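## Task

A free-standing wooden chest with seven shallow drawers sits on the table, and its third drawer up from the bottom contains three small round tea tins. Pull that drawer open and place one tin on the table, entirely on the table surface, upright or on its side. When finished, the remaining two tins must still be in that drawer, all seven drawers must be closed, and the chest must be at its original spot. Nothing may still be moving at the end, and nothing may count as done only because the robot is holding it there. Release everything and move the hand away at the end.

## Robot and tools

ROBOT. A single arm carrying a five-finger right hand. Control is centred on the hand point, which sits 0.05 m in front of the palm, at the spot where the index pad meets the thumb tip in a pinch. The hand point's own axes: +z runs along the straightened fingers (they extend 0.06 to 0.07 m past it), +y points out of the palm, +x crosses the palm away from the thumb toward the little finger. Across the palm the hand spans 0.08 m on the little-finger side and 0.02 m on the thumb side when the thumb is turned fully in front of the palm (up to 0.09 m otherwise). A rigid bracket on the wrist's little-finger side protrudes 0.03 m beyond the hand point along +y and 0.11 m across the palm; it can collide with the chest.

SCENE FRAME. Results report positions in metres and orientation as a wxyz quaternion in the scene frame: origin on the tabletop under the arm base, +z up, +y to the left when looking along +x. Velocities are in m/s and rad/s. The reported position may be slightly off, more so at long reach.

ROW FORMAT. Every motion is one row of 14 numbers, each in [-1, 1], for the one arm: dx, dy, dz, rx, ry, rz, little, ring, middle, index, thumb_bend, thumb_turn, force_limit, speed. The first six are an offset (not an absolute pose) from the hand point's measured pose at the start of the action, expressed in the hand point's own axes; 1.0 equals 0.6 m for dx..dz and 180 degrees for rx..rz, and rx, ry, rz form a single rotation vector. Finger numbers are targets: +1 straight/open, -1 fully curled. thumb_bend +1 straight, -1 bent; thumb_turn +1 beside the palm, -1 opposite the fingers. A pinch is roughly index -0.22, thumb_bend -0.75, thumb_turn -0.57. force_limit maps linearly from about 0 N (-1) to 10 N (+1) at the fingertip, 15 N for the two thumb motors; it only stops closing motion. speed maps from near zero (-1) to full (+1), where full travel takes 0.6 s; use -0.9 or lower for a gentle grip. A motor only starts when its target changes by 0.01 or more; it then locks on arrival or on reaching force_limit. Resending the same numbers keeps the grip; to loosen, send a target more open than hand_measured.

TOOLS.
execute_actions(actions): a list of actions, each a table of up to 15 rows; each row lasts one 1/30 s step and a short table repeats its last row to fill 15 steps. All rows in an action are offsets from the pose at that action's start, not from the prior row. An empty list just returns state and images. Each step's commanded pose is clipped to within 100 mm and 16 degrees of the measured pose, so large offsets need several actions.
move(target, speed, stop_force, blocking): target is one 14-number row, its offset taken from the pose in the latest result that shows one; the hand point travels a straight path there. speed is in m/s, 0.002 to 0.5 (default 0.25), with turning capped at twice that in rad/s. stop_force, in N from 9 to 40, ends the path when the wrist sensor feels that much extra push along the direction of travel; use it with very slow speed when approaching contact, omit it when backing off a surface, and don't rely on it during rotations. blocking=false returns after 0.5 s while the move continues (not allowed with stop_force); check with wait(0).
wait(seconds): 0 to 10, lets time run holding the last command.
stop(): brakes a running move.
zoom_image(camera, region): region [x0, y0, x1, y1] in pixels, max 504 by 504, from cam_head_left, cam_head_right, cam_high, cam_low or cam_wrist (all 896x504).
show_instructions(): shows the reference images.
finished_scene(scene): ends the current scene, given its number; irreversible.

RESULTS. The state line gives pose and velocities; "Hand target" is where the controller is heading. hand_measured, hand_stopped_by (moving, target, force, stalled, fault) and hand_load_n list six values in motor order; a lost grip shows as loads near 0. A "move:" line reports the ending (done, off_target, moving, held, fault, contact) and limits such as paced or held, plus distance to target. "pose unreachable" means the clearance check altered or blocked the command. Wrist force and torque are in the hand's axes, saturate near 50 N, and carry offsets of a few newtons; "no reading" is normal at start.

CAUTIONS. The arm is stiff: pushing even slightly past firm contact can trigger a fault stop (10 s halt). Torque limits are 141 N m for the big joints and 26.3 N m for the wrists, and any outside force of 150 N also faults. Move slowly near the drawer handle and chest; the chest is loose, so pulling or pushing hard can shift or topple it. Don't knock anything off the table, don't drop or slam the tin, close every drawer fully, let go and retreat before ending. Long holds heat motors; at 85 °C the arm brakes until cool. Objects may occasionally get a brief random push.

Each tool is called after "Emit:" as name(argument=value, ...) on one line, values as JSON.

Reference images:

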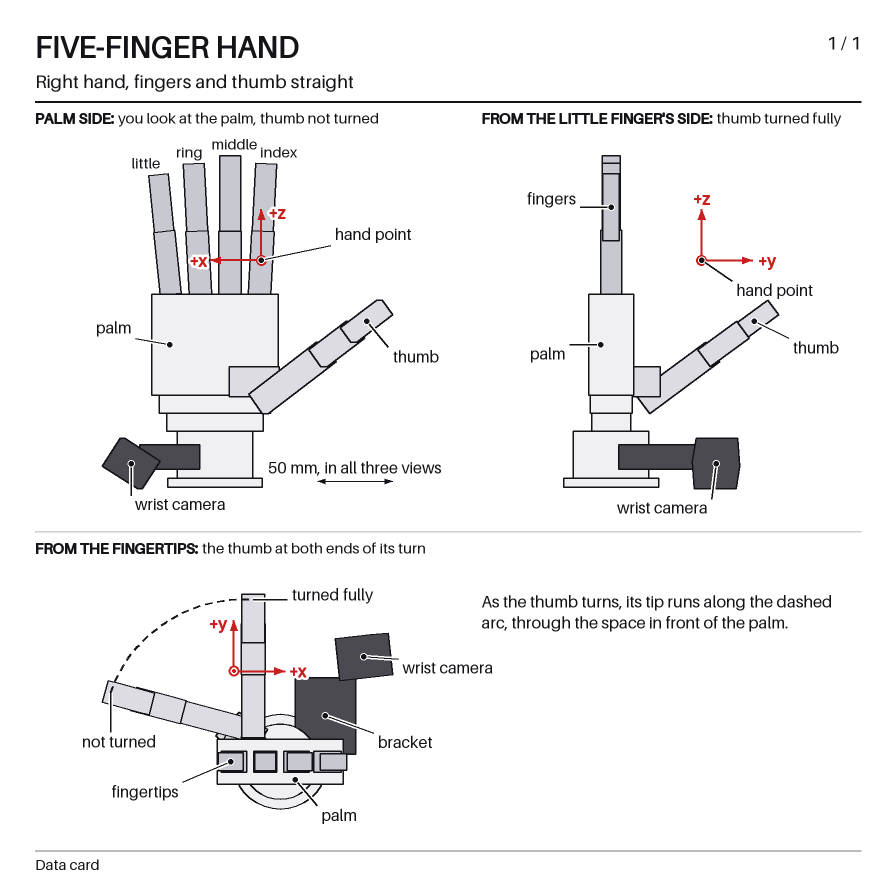

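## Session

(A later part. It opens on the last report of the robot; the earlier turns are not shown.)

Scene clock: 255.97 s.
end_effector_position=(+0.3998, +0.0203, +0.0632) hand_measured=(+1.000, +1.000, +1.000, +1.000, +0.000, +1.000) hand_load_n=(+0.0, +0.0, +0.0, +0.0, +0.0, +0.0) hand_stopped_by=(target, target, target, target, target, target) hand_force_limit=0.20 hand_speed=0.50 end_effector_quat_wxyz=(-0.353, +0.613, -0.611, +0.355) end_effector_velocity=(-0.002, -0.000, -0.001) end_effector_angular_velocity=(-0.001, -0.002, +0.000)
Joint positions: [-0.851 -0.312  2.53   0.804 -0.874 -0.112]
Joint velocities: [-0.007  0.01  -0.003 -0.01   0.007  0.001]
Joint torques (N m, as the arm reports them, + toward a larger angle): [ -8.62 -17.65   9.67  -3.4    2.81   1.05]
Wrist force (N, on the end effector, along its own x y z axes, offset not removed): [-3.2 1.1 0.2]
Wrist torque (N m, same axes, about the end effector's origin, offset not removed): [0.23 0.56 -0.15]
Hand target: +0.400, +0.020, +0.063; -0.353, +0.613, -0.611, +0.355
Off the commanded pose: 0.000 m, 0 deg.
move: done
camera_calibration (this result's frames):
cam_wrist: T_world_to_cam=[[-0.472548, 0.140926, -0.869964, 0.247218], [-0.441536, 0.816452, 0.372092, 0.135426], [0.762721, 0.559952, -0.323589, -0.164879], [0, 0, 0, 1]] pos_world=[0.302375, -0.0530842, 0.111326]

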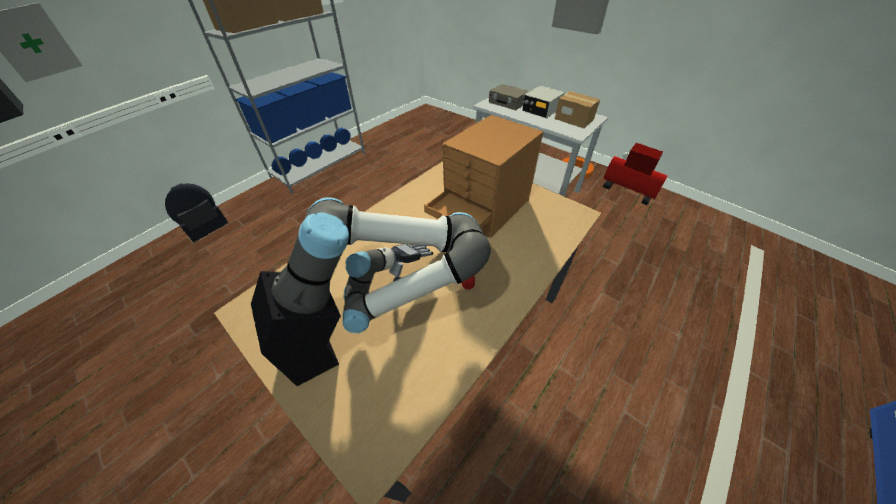

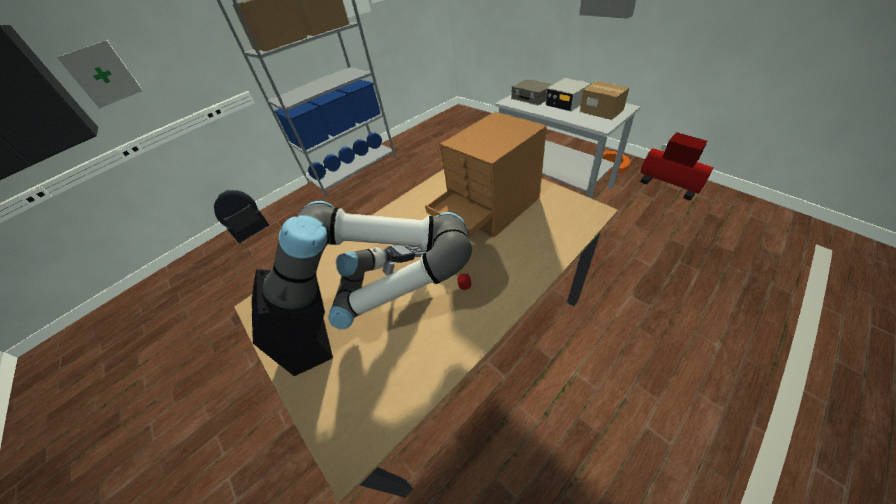

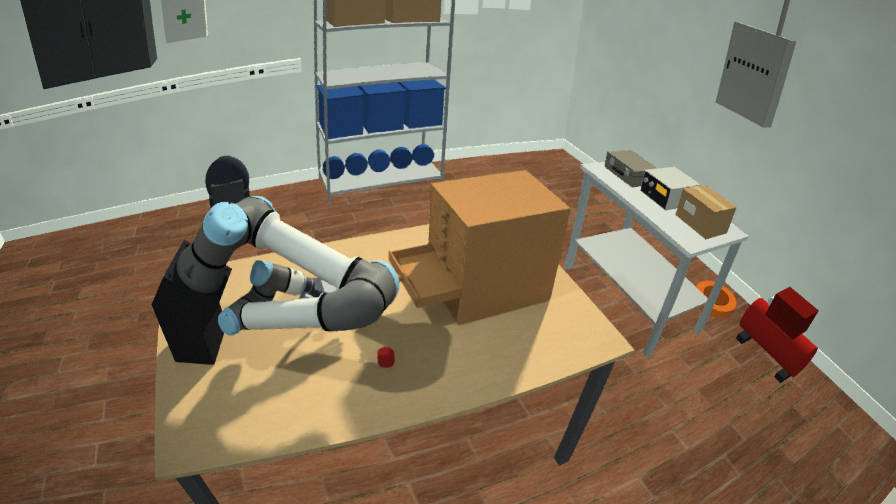

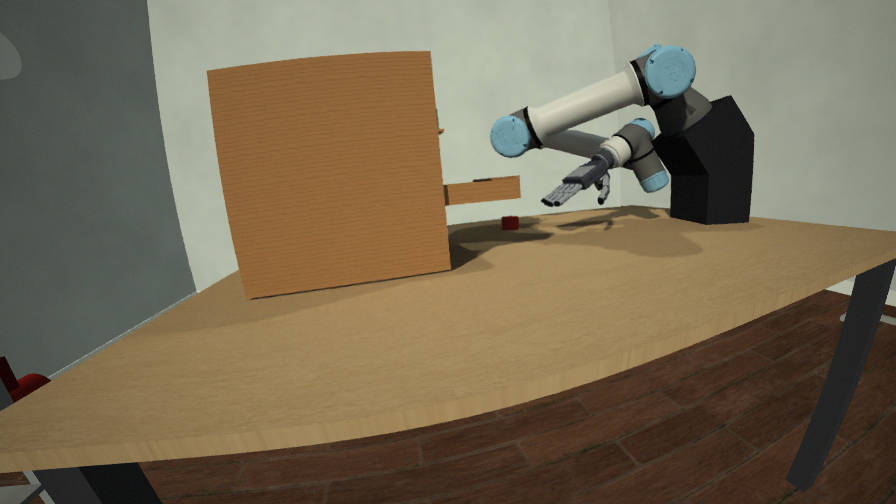

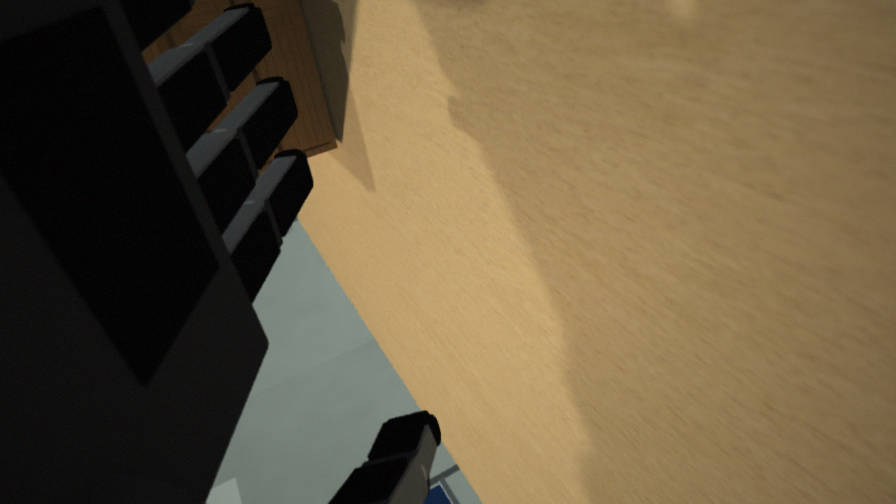

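Emit:
move(target=[0,-0.143,0.071,0,0,0,1,1,1,1,0,1,0.2,0.5], speed=0.08)

Emit:
move(target=[0,-0.129,0.224,0,0,0,1,1,1,1,0,1,0.2,0.5], speed=0.025, stop_force=12)

Scene clock: 259.43 s.
end_effector_position=(+0.4795, +0.0204, +0.1161) hand_measured=(+1.000, +1.000, +1.000, +1.000, +0.000, +1.000) hand_load_n=(+0.0, +0.0, +0.0, +0.0, +0.0, +0.0) hand_stopped_by=(target, target, target, target, target, target) hand_force_limit=0.20 hand_speed=0.50 end_effector_quat_wxyz=(-0.353, +0.613, -0.611, +0.355) end_effector_velocity=(+0.002, +0.000, +0.001) end_effector_angular_velocity=(+0.000, +0.004, -0.000)
Joint positions: [-0.667 -0.727  2.573  1.19  -1.058 -0.137]
Joint velocities: [ 0.007 -0.014 -0.     0.019 -0.007 -0.003]
Joint torques (N m, as the arm reports them, + toward a larger angle): [ 17.5  -37.41  18.92  -1.12  -2.87  -1.91]
Wrist force (N, on the end effector, along its own x y z axes, offset not removed): [-1.0 2.2 1.5]
Wrist torque (N m, same axes, about the end effector's origin, offset not removed): [0.37 0.08 0.04]
Hand target: +0.480, +0.020, +0.116; -0.353, +0.613, -0.611, +0.355
Off the commanded pose: 0.000 m, 0 deg.
move: done
camera_calibration (this result's frames):
cam_wrist: T_world_to_cam=[[-0.472245, 0.140983, -0.87012, 0.330791], [-0.441761, 0.816358, 0.372031, 0.150922], [0.76278, 0.560075, -0.32324, -0.208646], [0, 0, 0, 1]] pos_world=[0.382037, -0.0529851, 0.164238]

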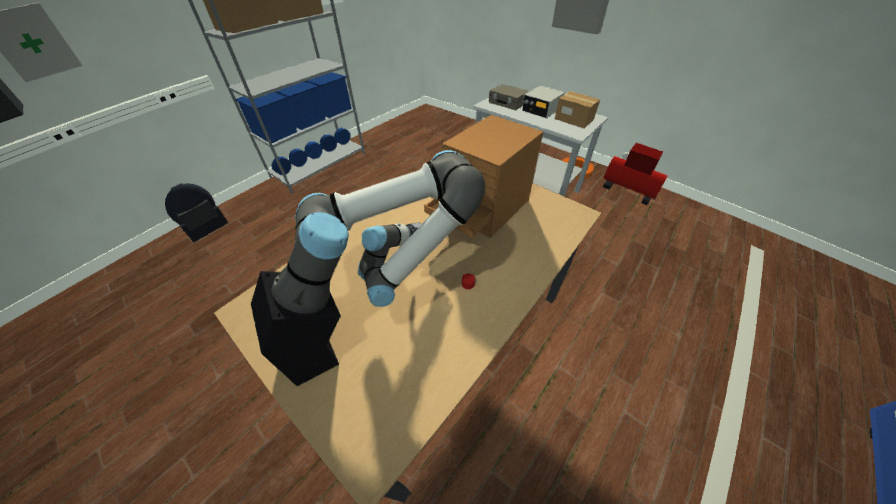

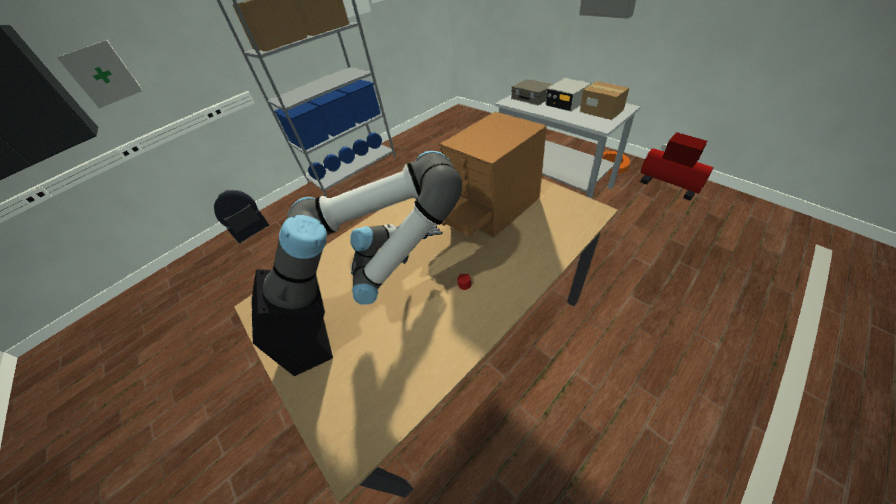

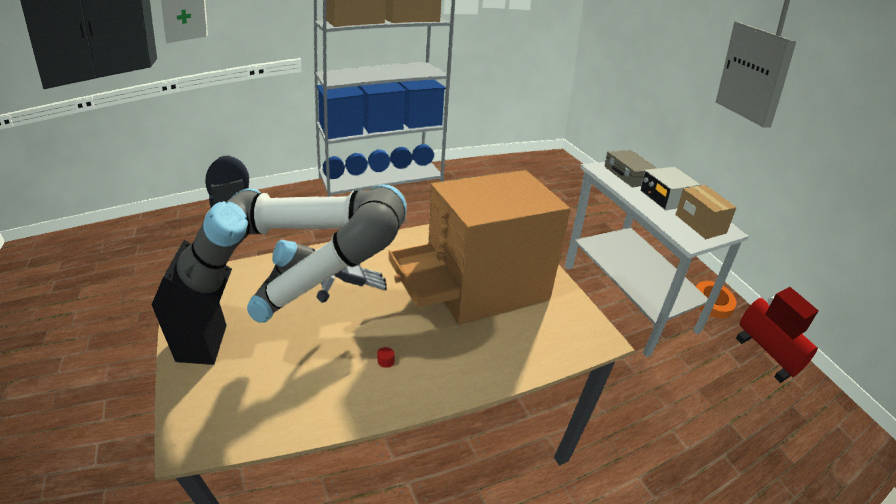

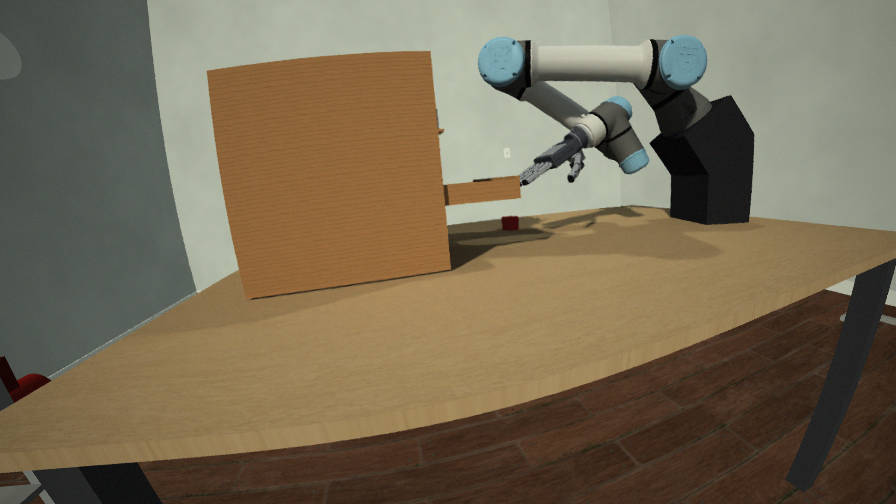

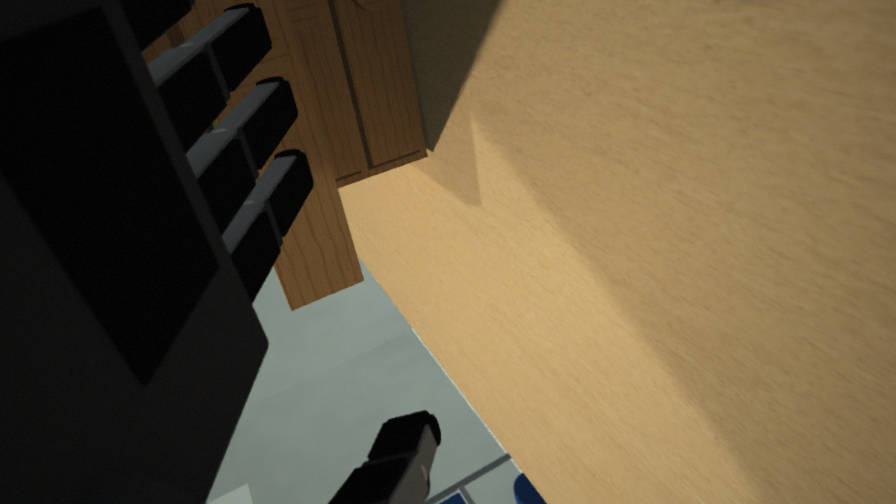

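Scene clock: 266.00 s.
end_effector_position=(+0.6345, +0.0207, +0.1163) hand_measured=(+1.000, +1.000, +1.000, +1.000, +0.000, +1.000) hand_load_n=(+0.0, +0.0, -1.0, +0.0, +0.0, +0.0) hand_stopped_by=(target, target, target, target, target, target) hand_force_limit=0.20 hand_speed=0.50 end_effector_quat_wxyz=(-0.353, +0.613, -0.611, +0.355) end_effector_velocity=(+0.002, -0.000, +0.000) end_effector_angular_velocity=(-0.001, -0.001, +0.001)
Joint positions: [-0.435 -1.023  2.252  1.816 -1.288 -0.162]
Joint velocities: [ 0.002 -0.002 -0.005  0.006 -0.002 -0.001]
Joint torques (N m, as the arm reports them, + toward a larger angle): [ 18.1  -43.38  -3.32  -1.54  -3.48  -1.74]
Wrist force (N, on the end effector, along its own x y z axes, offset not removed): [-3.6 2.9 -1.9]
Wrist torque (N m, same axes, about the end effector's origin, offset not removed): [0.43 0.23 -0.02]
Hand target: +0.635, +0.021, +0.116; -0.353, +0.613, -0.611, +0.355
Off the commanded pose: 0.000 m, 0 deg.
move: done
camera_calibration (this result's frames):
cam_wrist: T_world_to_cam=[[-0.472259, 0.140925, -0.870122, 0.404148], [-0.441806, 0.816345, 0.372006, 0.219204], [0.762744, 0.560108, -0.323265, -0.326942], [0, 0, 0, 1]] pos_world=[0.537082, -0.0527779, 0.164424]

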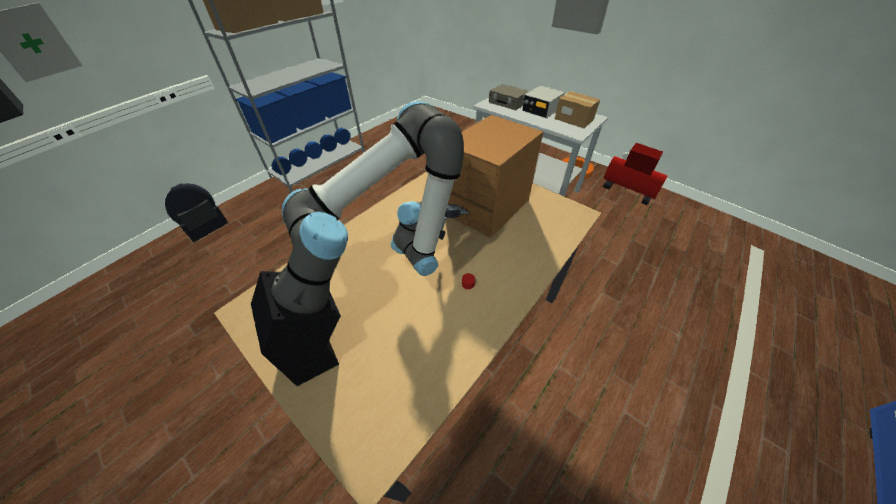

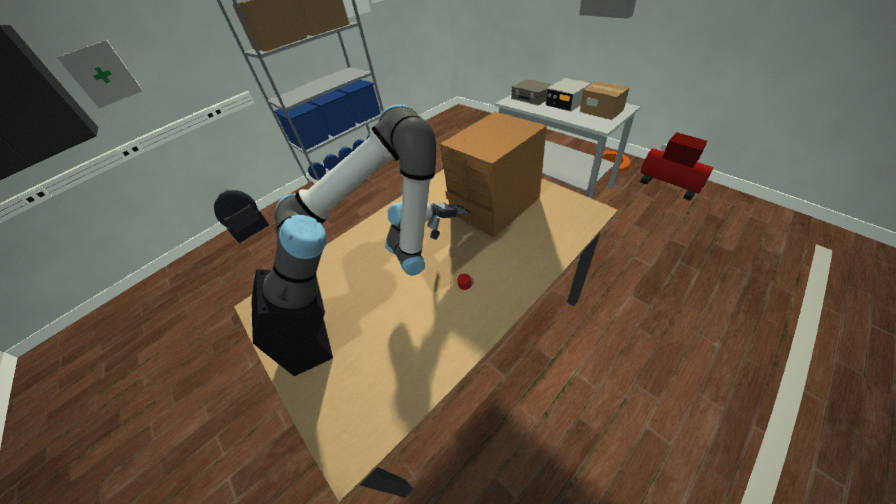

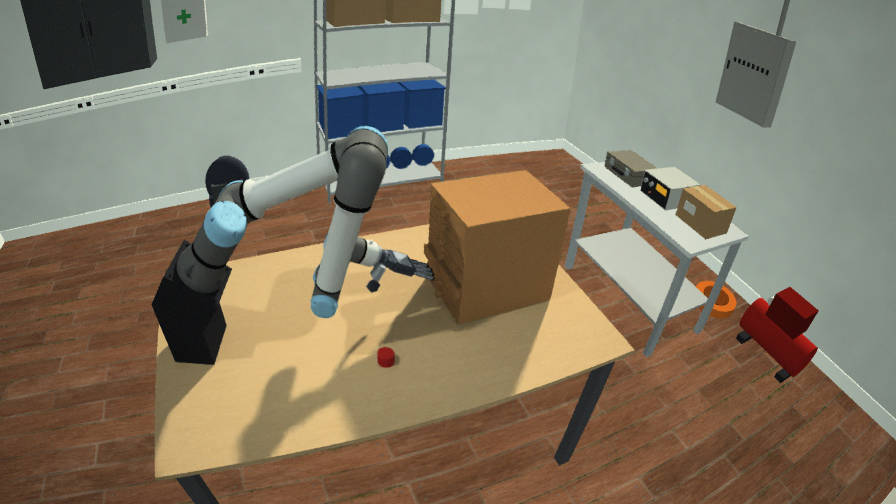

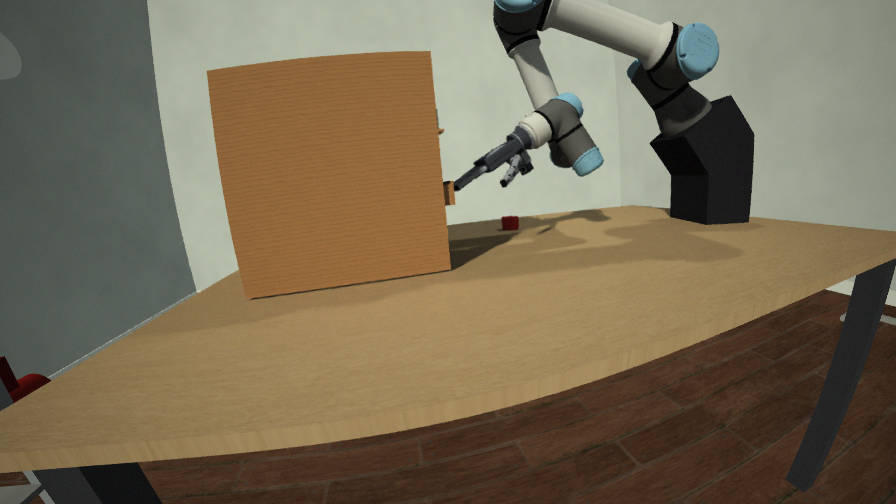

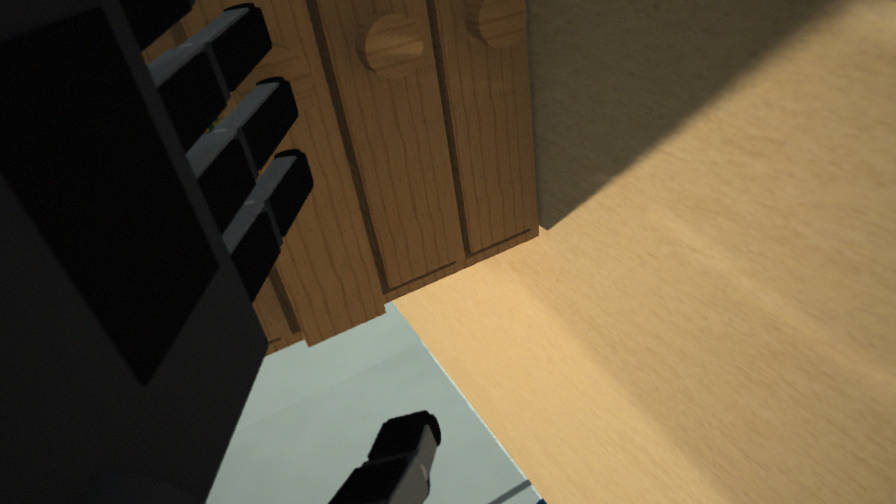

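Emit:
move(target=[0,-0.0208,0.036,0,0,0,1,1,1,1,0,1,0.2,0.5], speed=0.006, stop_force=9)

Emit:
zoom_image(camera="cam_low", region=[380,100,560,290])

Scene clock: 270.63 s.
end_effector_position=(+0.6545, +0.0208, +0.1165) hand_measured=(+1.000, +1.000, +1.000, +1.000, +0.000, +1.000) hand_load_n=(+0.0, +0.0, -4.0, +0.0, +0.0, +0.0) hand_stopped_by=(target, target, target, target, target, target) hand_force_limit=0.20 hand_speed=0.50 end_effector_quat_wxyz=(-0.353, +0.613, -0.611, +0.355) end_effector_velocity=(-0.002, -0.000, +0.001) end_effector_angular_velocity=(-0.001, -0.002, -0.001)
Joint positions: [-0.417 -1.035  2.205  1.877 -1.306 -0.164]
Joint velocities: [-0.002 -0.     0.005 -0.008  0.     0.   ]
Joint torques (N m, as the arm reports them, + toward a larger angle): [ -2.83 -33.18   6.25  -3.62   1.41  -1.24]
Wrist force (N, on the end effector, along its own x y z axes, offset not removed): [-4.4 5.5 -13.4]
Wrist torque (N m, same axes, about the end effector's origin, offset not removed): [0.88 0.32 -0.08]
Hand target: +0.654, +0.021, +0.116; -0.353, +0.613, -0.611, +0.355
Off the commanded pose: 0.005 m, 0 deg.
move: contact
camera_calibration (this result's frames):
cam_wrist: T_world_to_cam=[[-0.472016, 0.140845, -0.870266, 0.413587], [-0.441947, 0.816352, 0.371823, 0.227966], [0.762813, 0.560118, -0.323085, -0.342256], [0, 0, 0, 1]] pos_world=[0.557046, -0.0526482, 0.164591]

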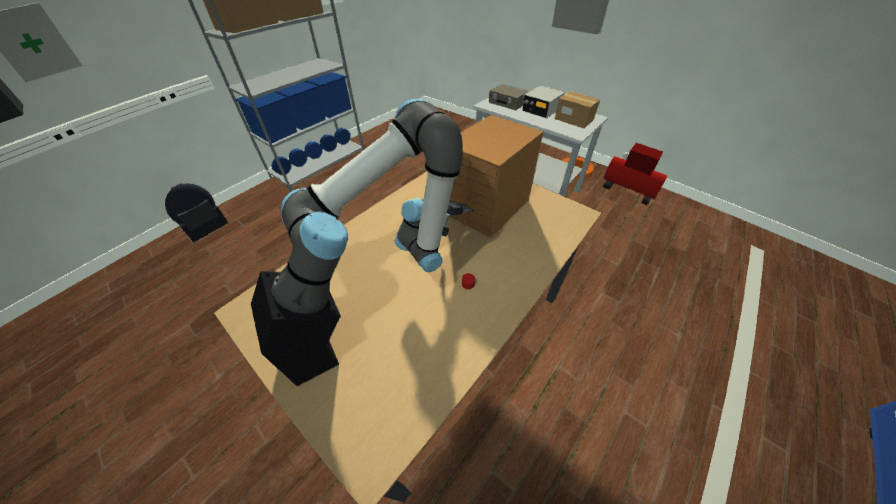

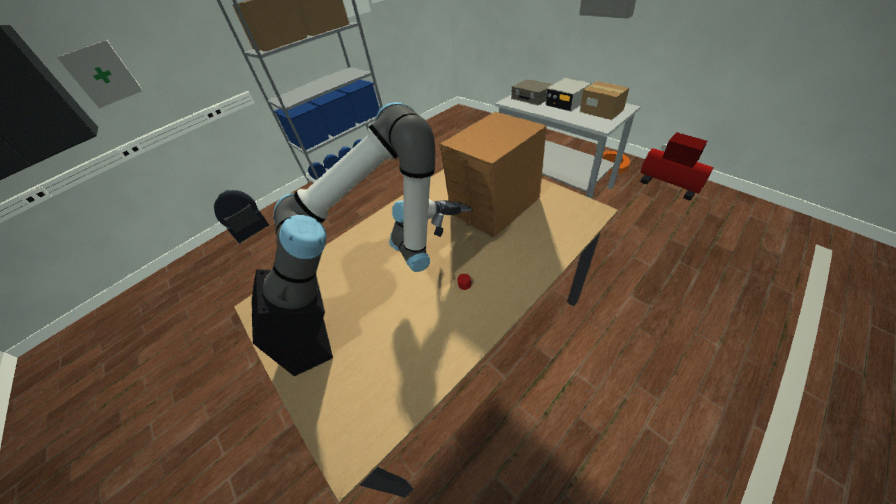

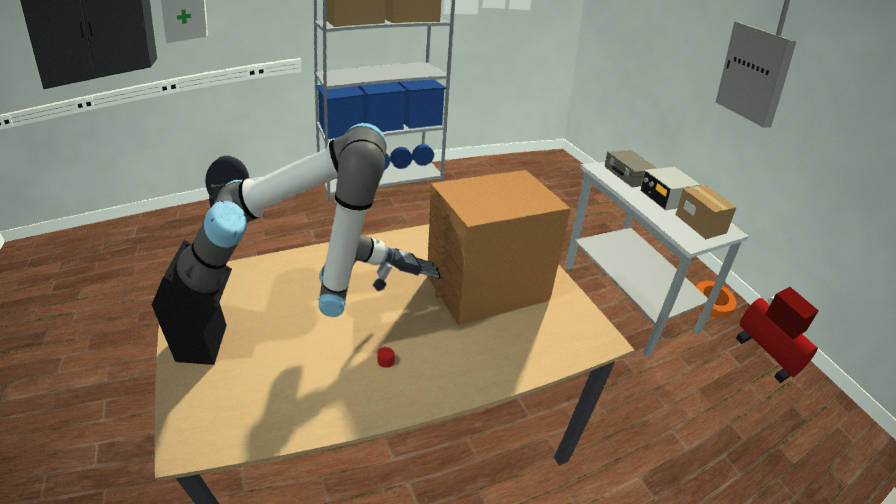

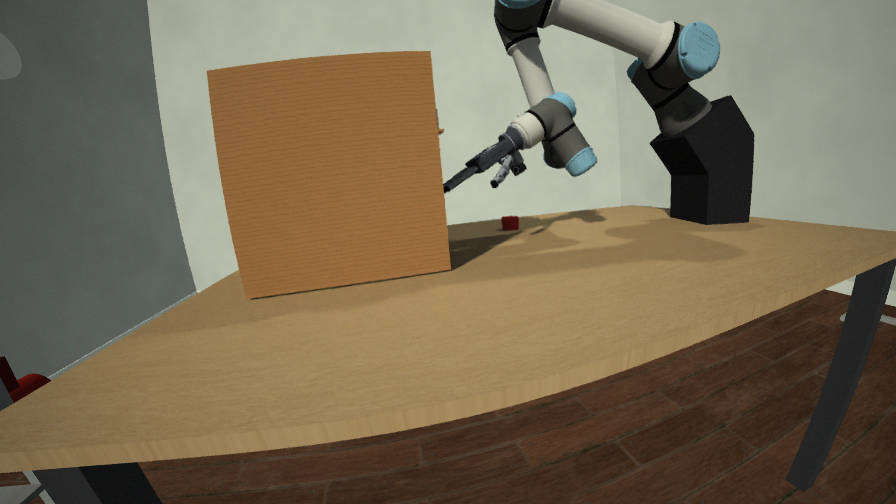

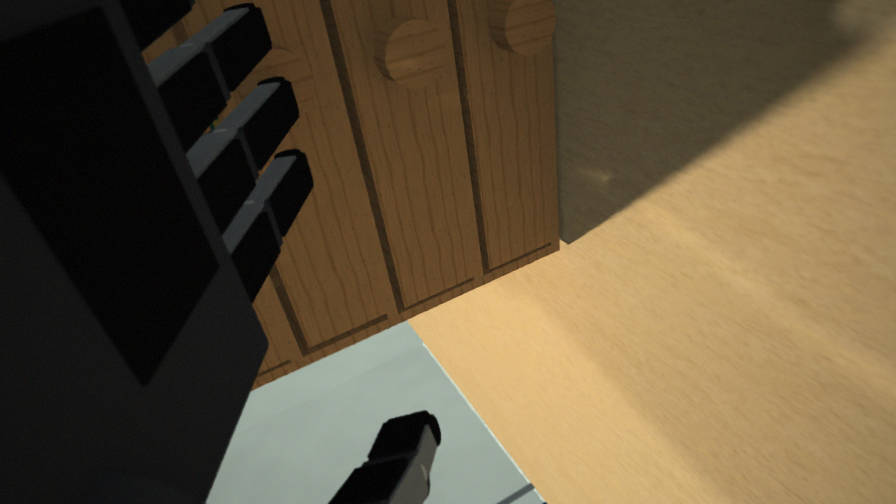

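Region (380, 100, 560, 290) of cam_low's 896x504 image, scaled by 2.653, with more detail than that image has; it fills the left 477 columns of this view, and the rest is white.

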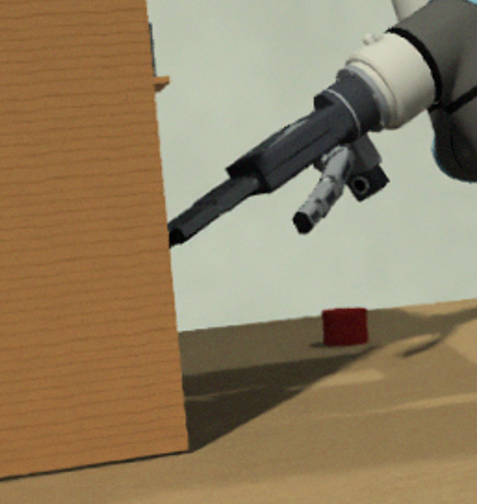

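Emit:
move(target=[0,0.08,-0.25,0,0,0,1,1,1,1,0,1,0.2,0.5], speed=0.15)

Emit:
zoom_image(camera="cam_high", region=[390,150,590,340])

Emit:
zoom_image(camera="cam_low", region=[380,40,520,290])

Scene clock: 276.47 s.
end_effector_position=(+0.5007, +0.0207, +0.1495) hand_measured=(+1.000, +1.000, +1.000, +1.000, +0.000, +1.000) hand_load_n=(+0.0, +0.0, +0.0, +0.0, +0.0, +0.0) hand_stopped_by=(target, target, target, target, target, target) hand_force_limit=0.20 hand_speed=0.50 end_effector_quat_wxyz=(-0.353, +0.613, -0.611, +0.355) end_effector_velocity=(-0.003, -0.000, +0.001) end_effector_angular_velocity=(+0.002, -0.005, +0.002)
Joint positions: [-0.638 -0.897  2.611  1.324 -1.087 -0.141]
Joint velocities: [-0.012  0.011  0.005 -0.022  0.015  0.004]
Joint torques (N m, as the arm reports them, + toward a larger angle): [ -3.58 -22.49  20.02  -3.65   3.01   1.02]
Wrist force (N, on the end effector, along its own x y z axes, offset not removed): [-2.3 0.3 0.0]
Wrist torque (N m, same axes, about the end effector's origin, offset not removed): [0.12 0.40 -0.06]
Hand target: +0.500, +0.021, +0.150; -0.353, +0.613, -0.611, +0.355
Off the commanded pose: 0.000 m, 0 deg.
move: done
camera_calibration (this result's frames):
cam_wrist: T_world_to_cam=[[-0.472466, 0.14077, -0.870034, 0.369941], [-0.441584, 0.816509, 0.371908, 0.147621], [0.762745, 0.559907, -0.323611, -0.214087], [0, 0, 0, 1]] pos_world=[0.403265, -0.0527417, 0.197679]

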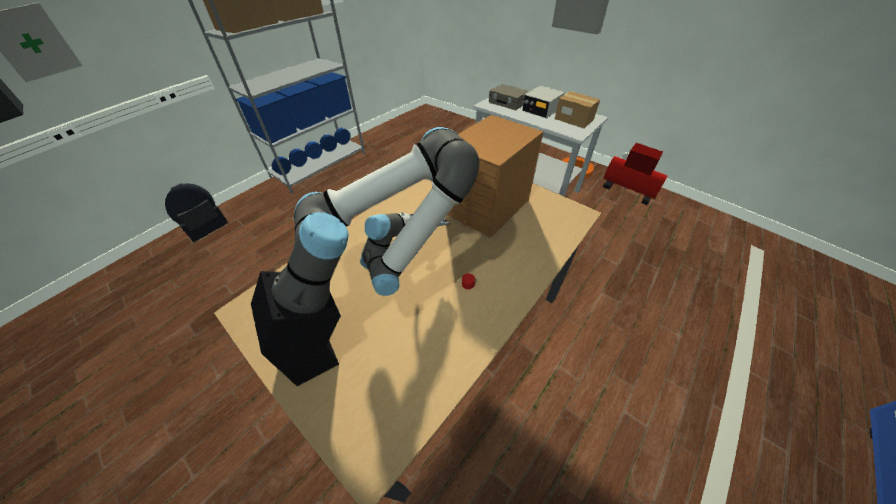

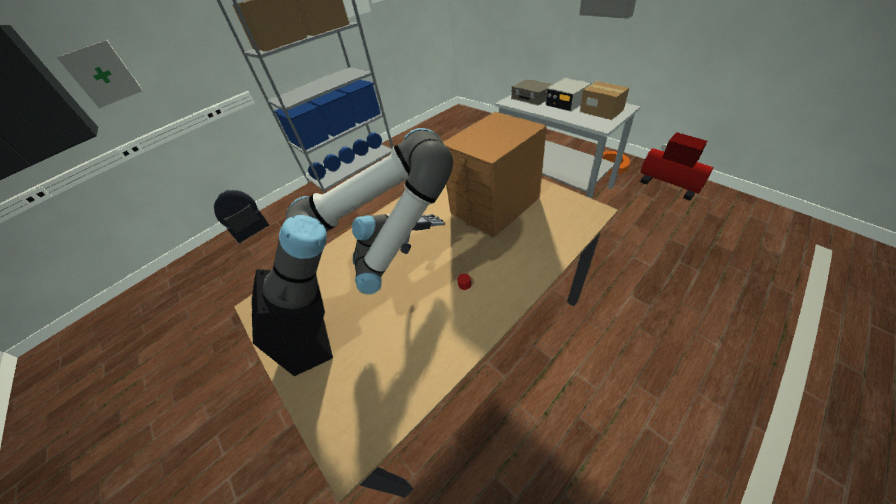

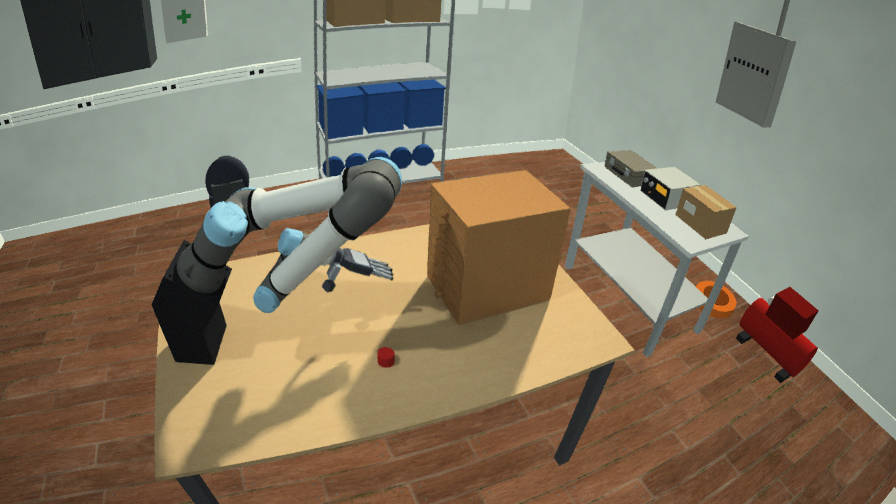

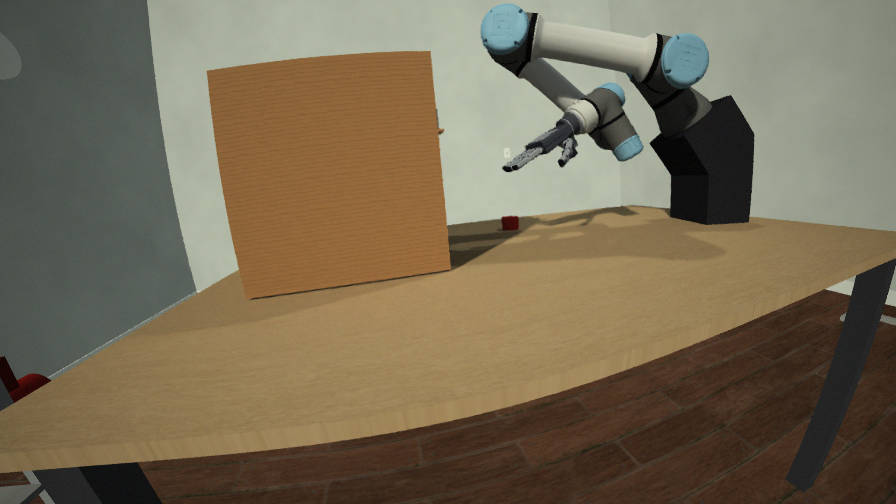

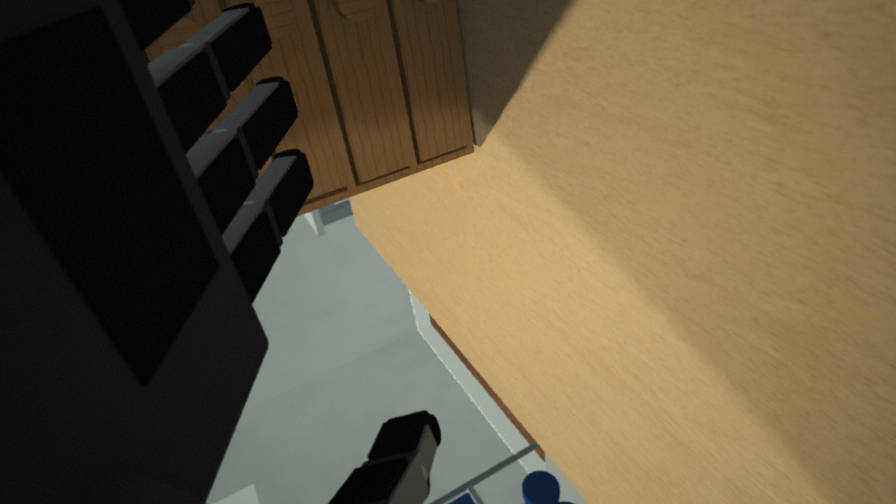

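Region (390, 150, 590, 340) of cam_high's 896x504 image, scaled by 2.520, with more detail than that image has; it fills the top 479 rows of this view, and the rest is white.

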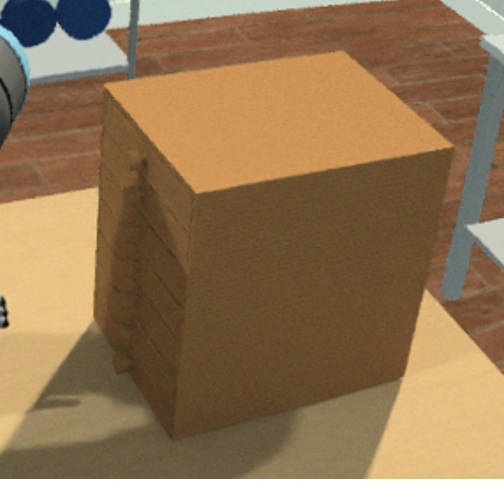

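Region (380, 40, 520, 290) of cam_low's 896x504 image, scaled by 2.016, with more detail than that image has; it fills the left 282 columns of this view, and the rest is white.

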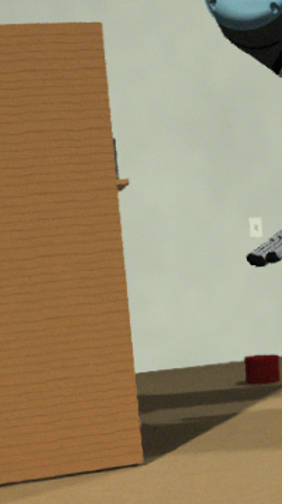

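Background object only. All drawers are shut.

Emit:
finished_scene(scene=1)

The scene is finished: the task was done.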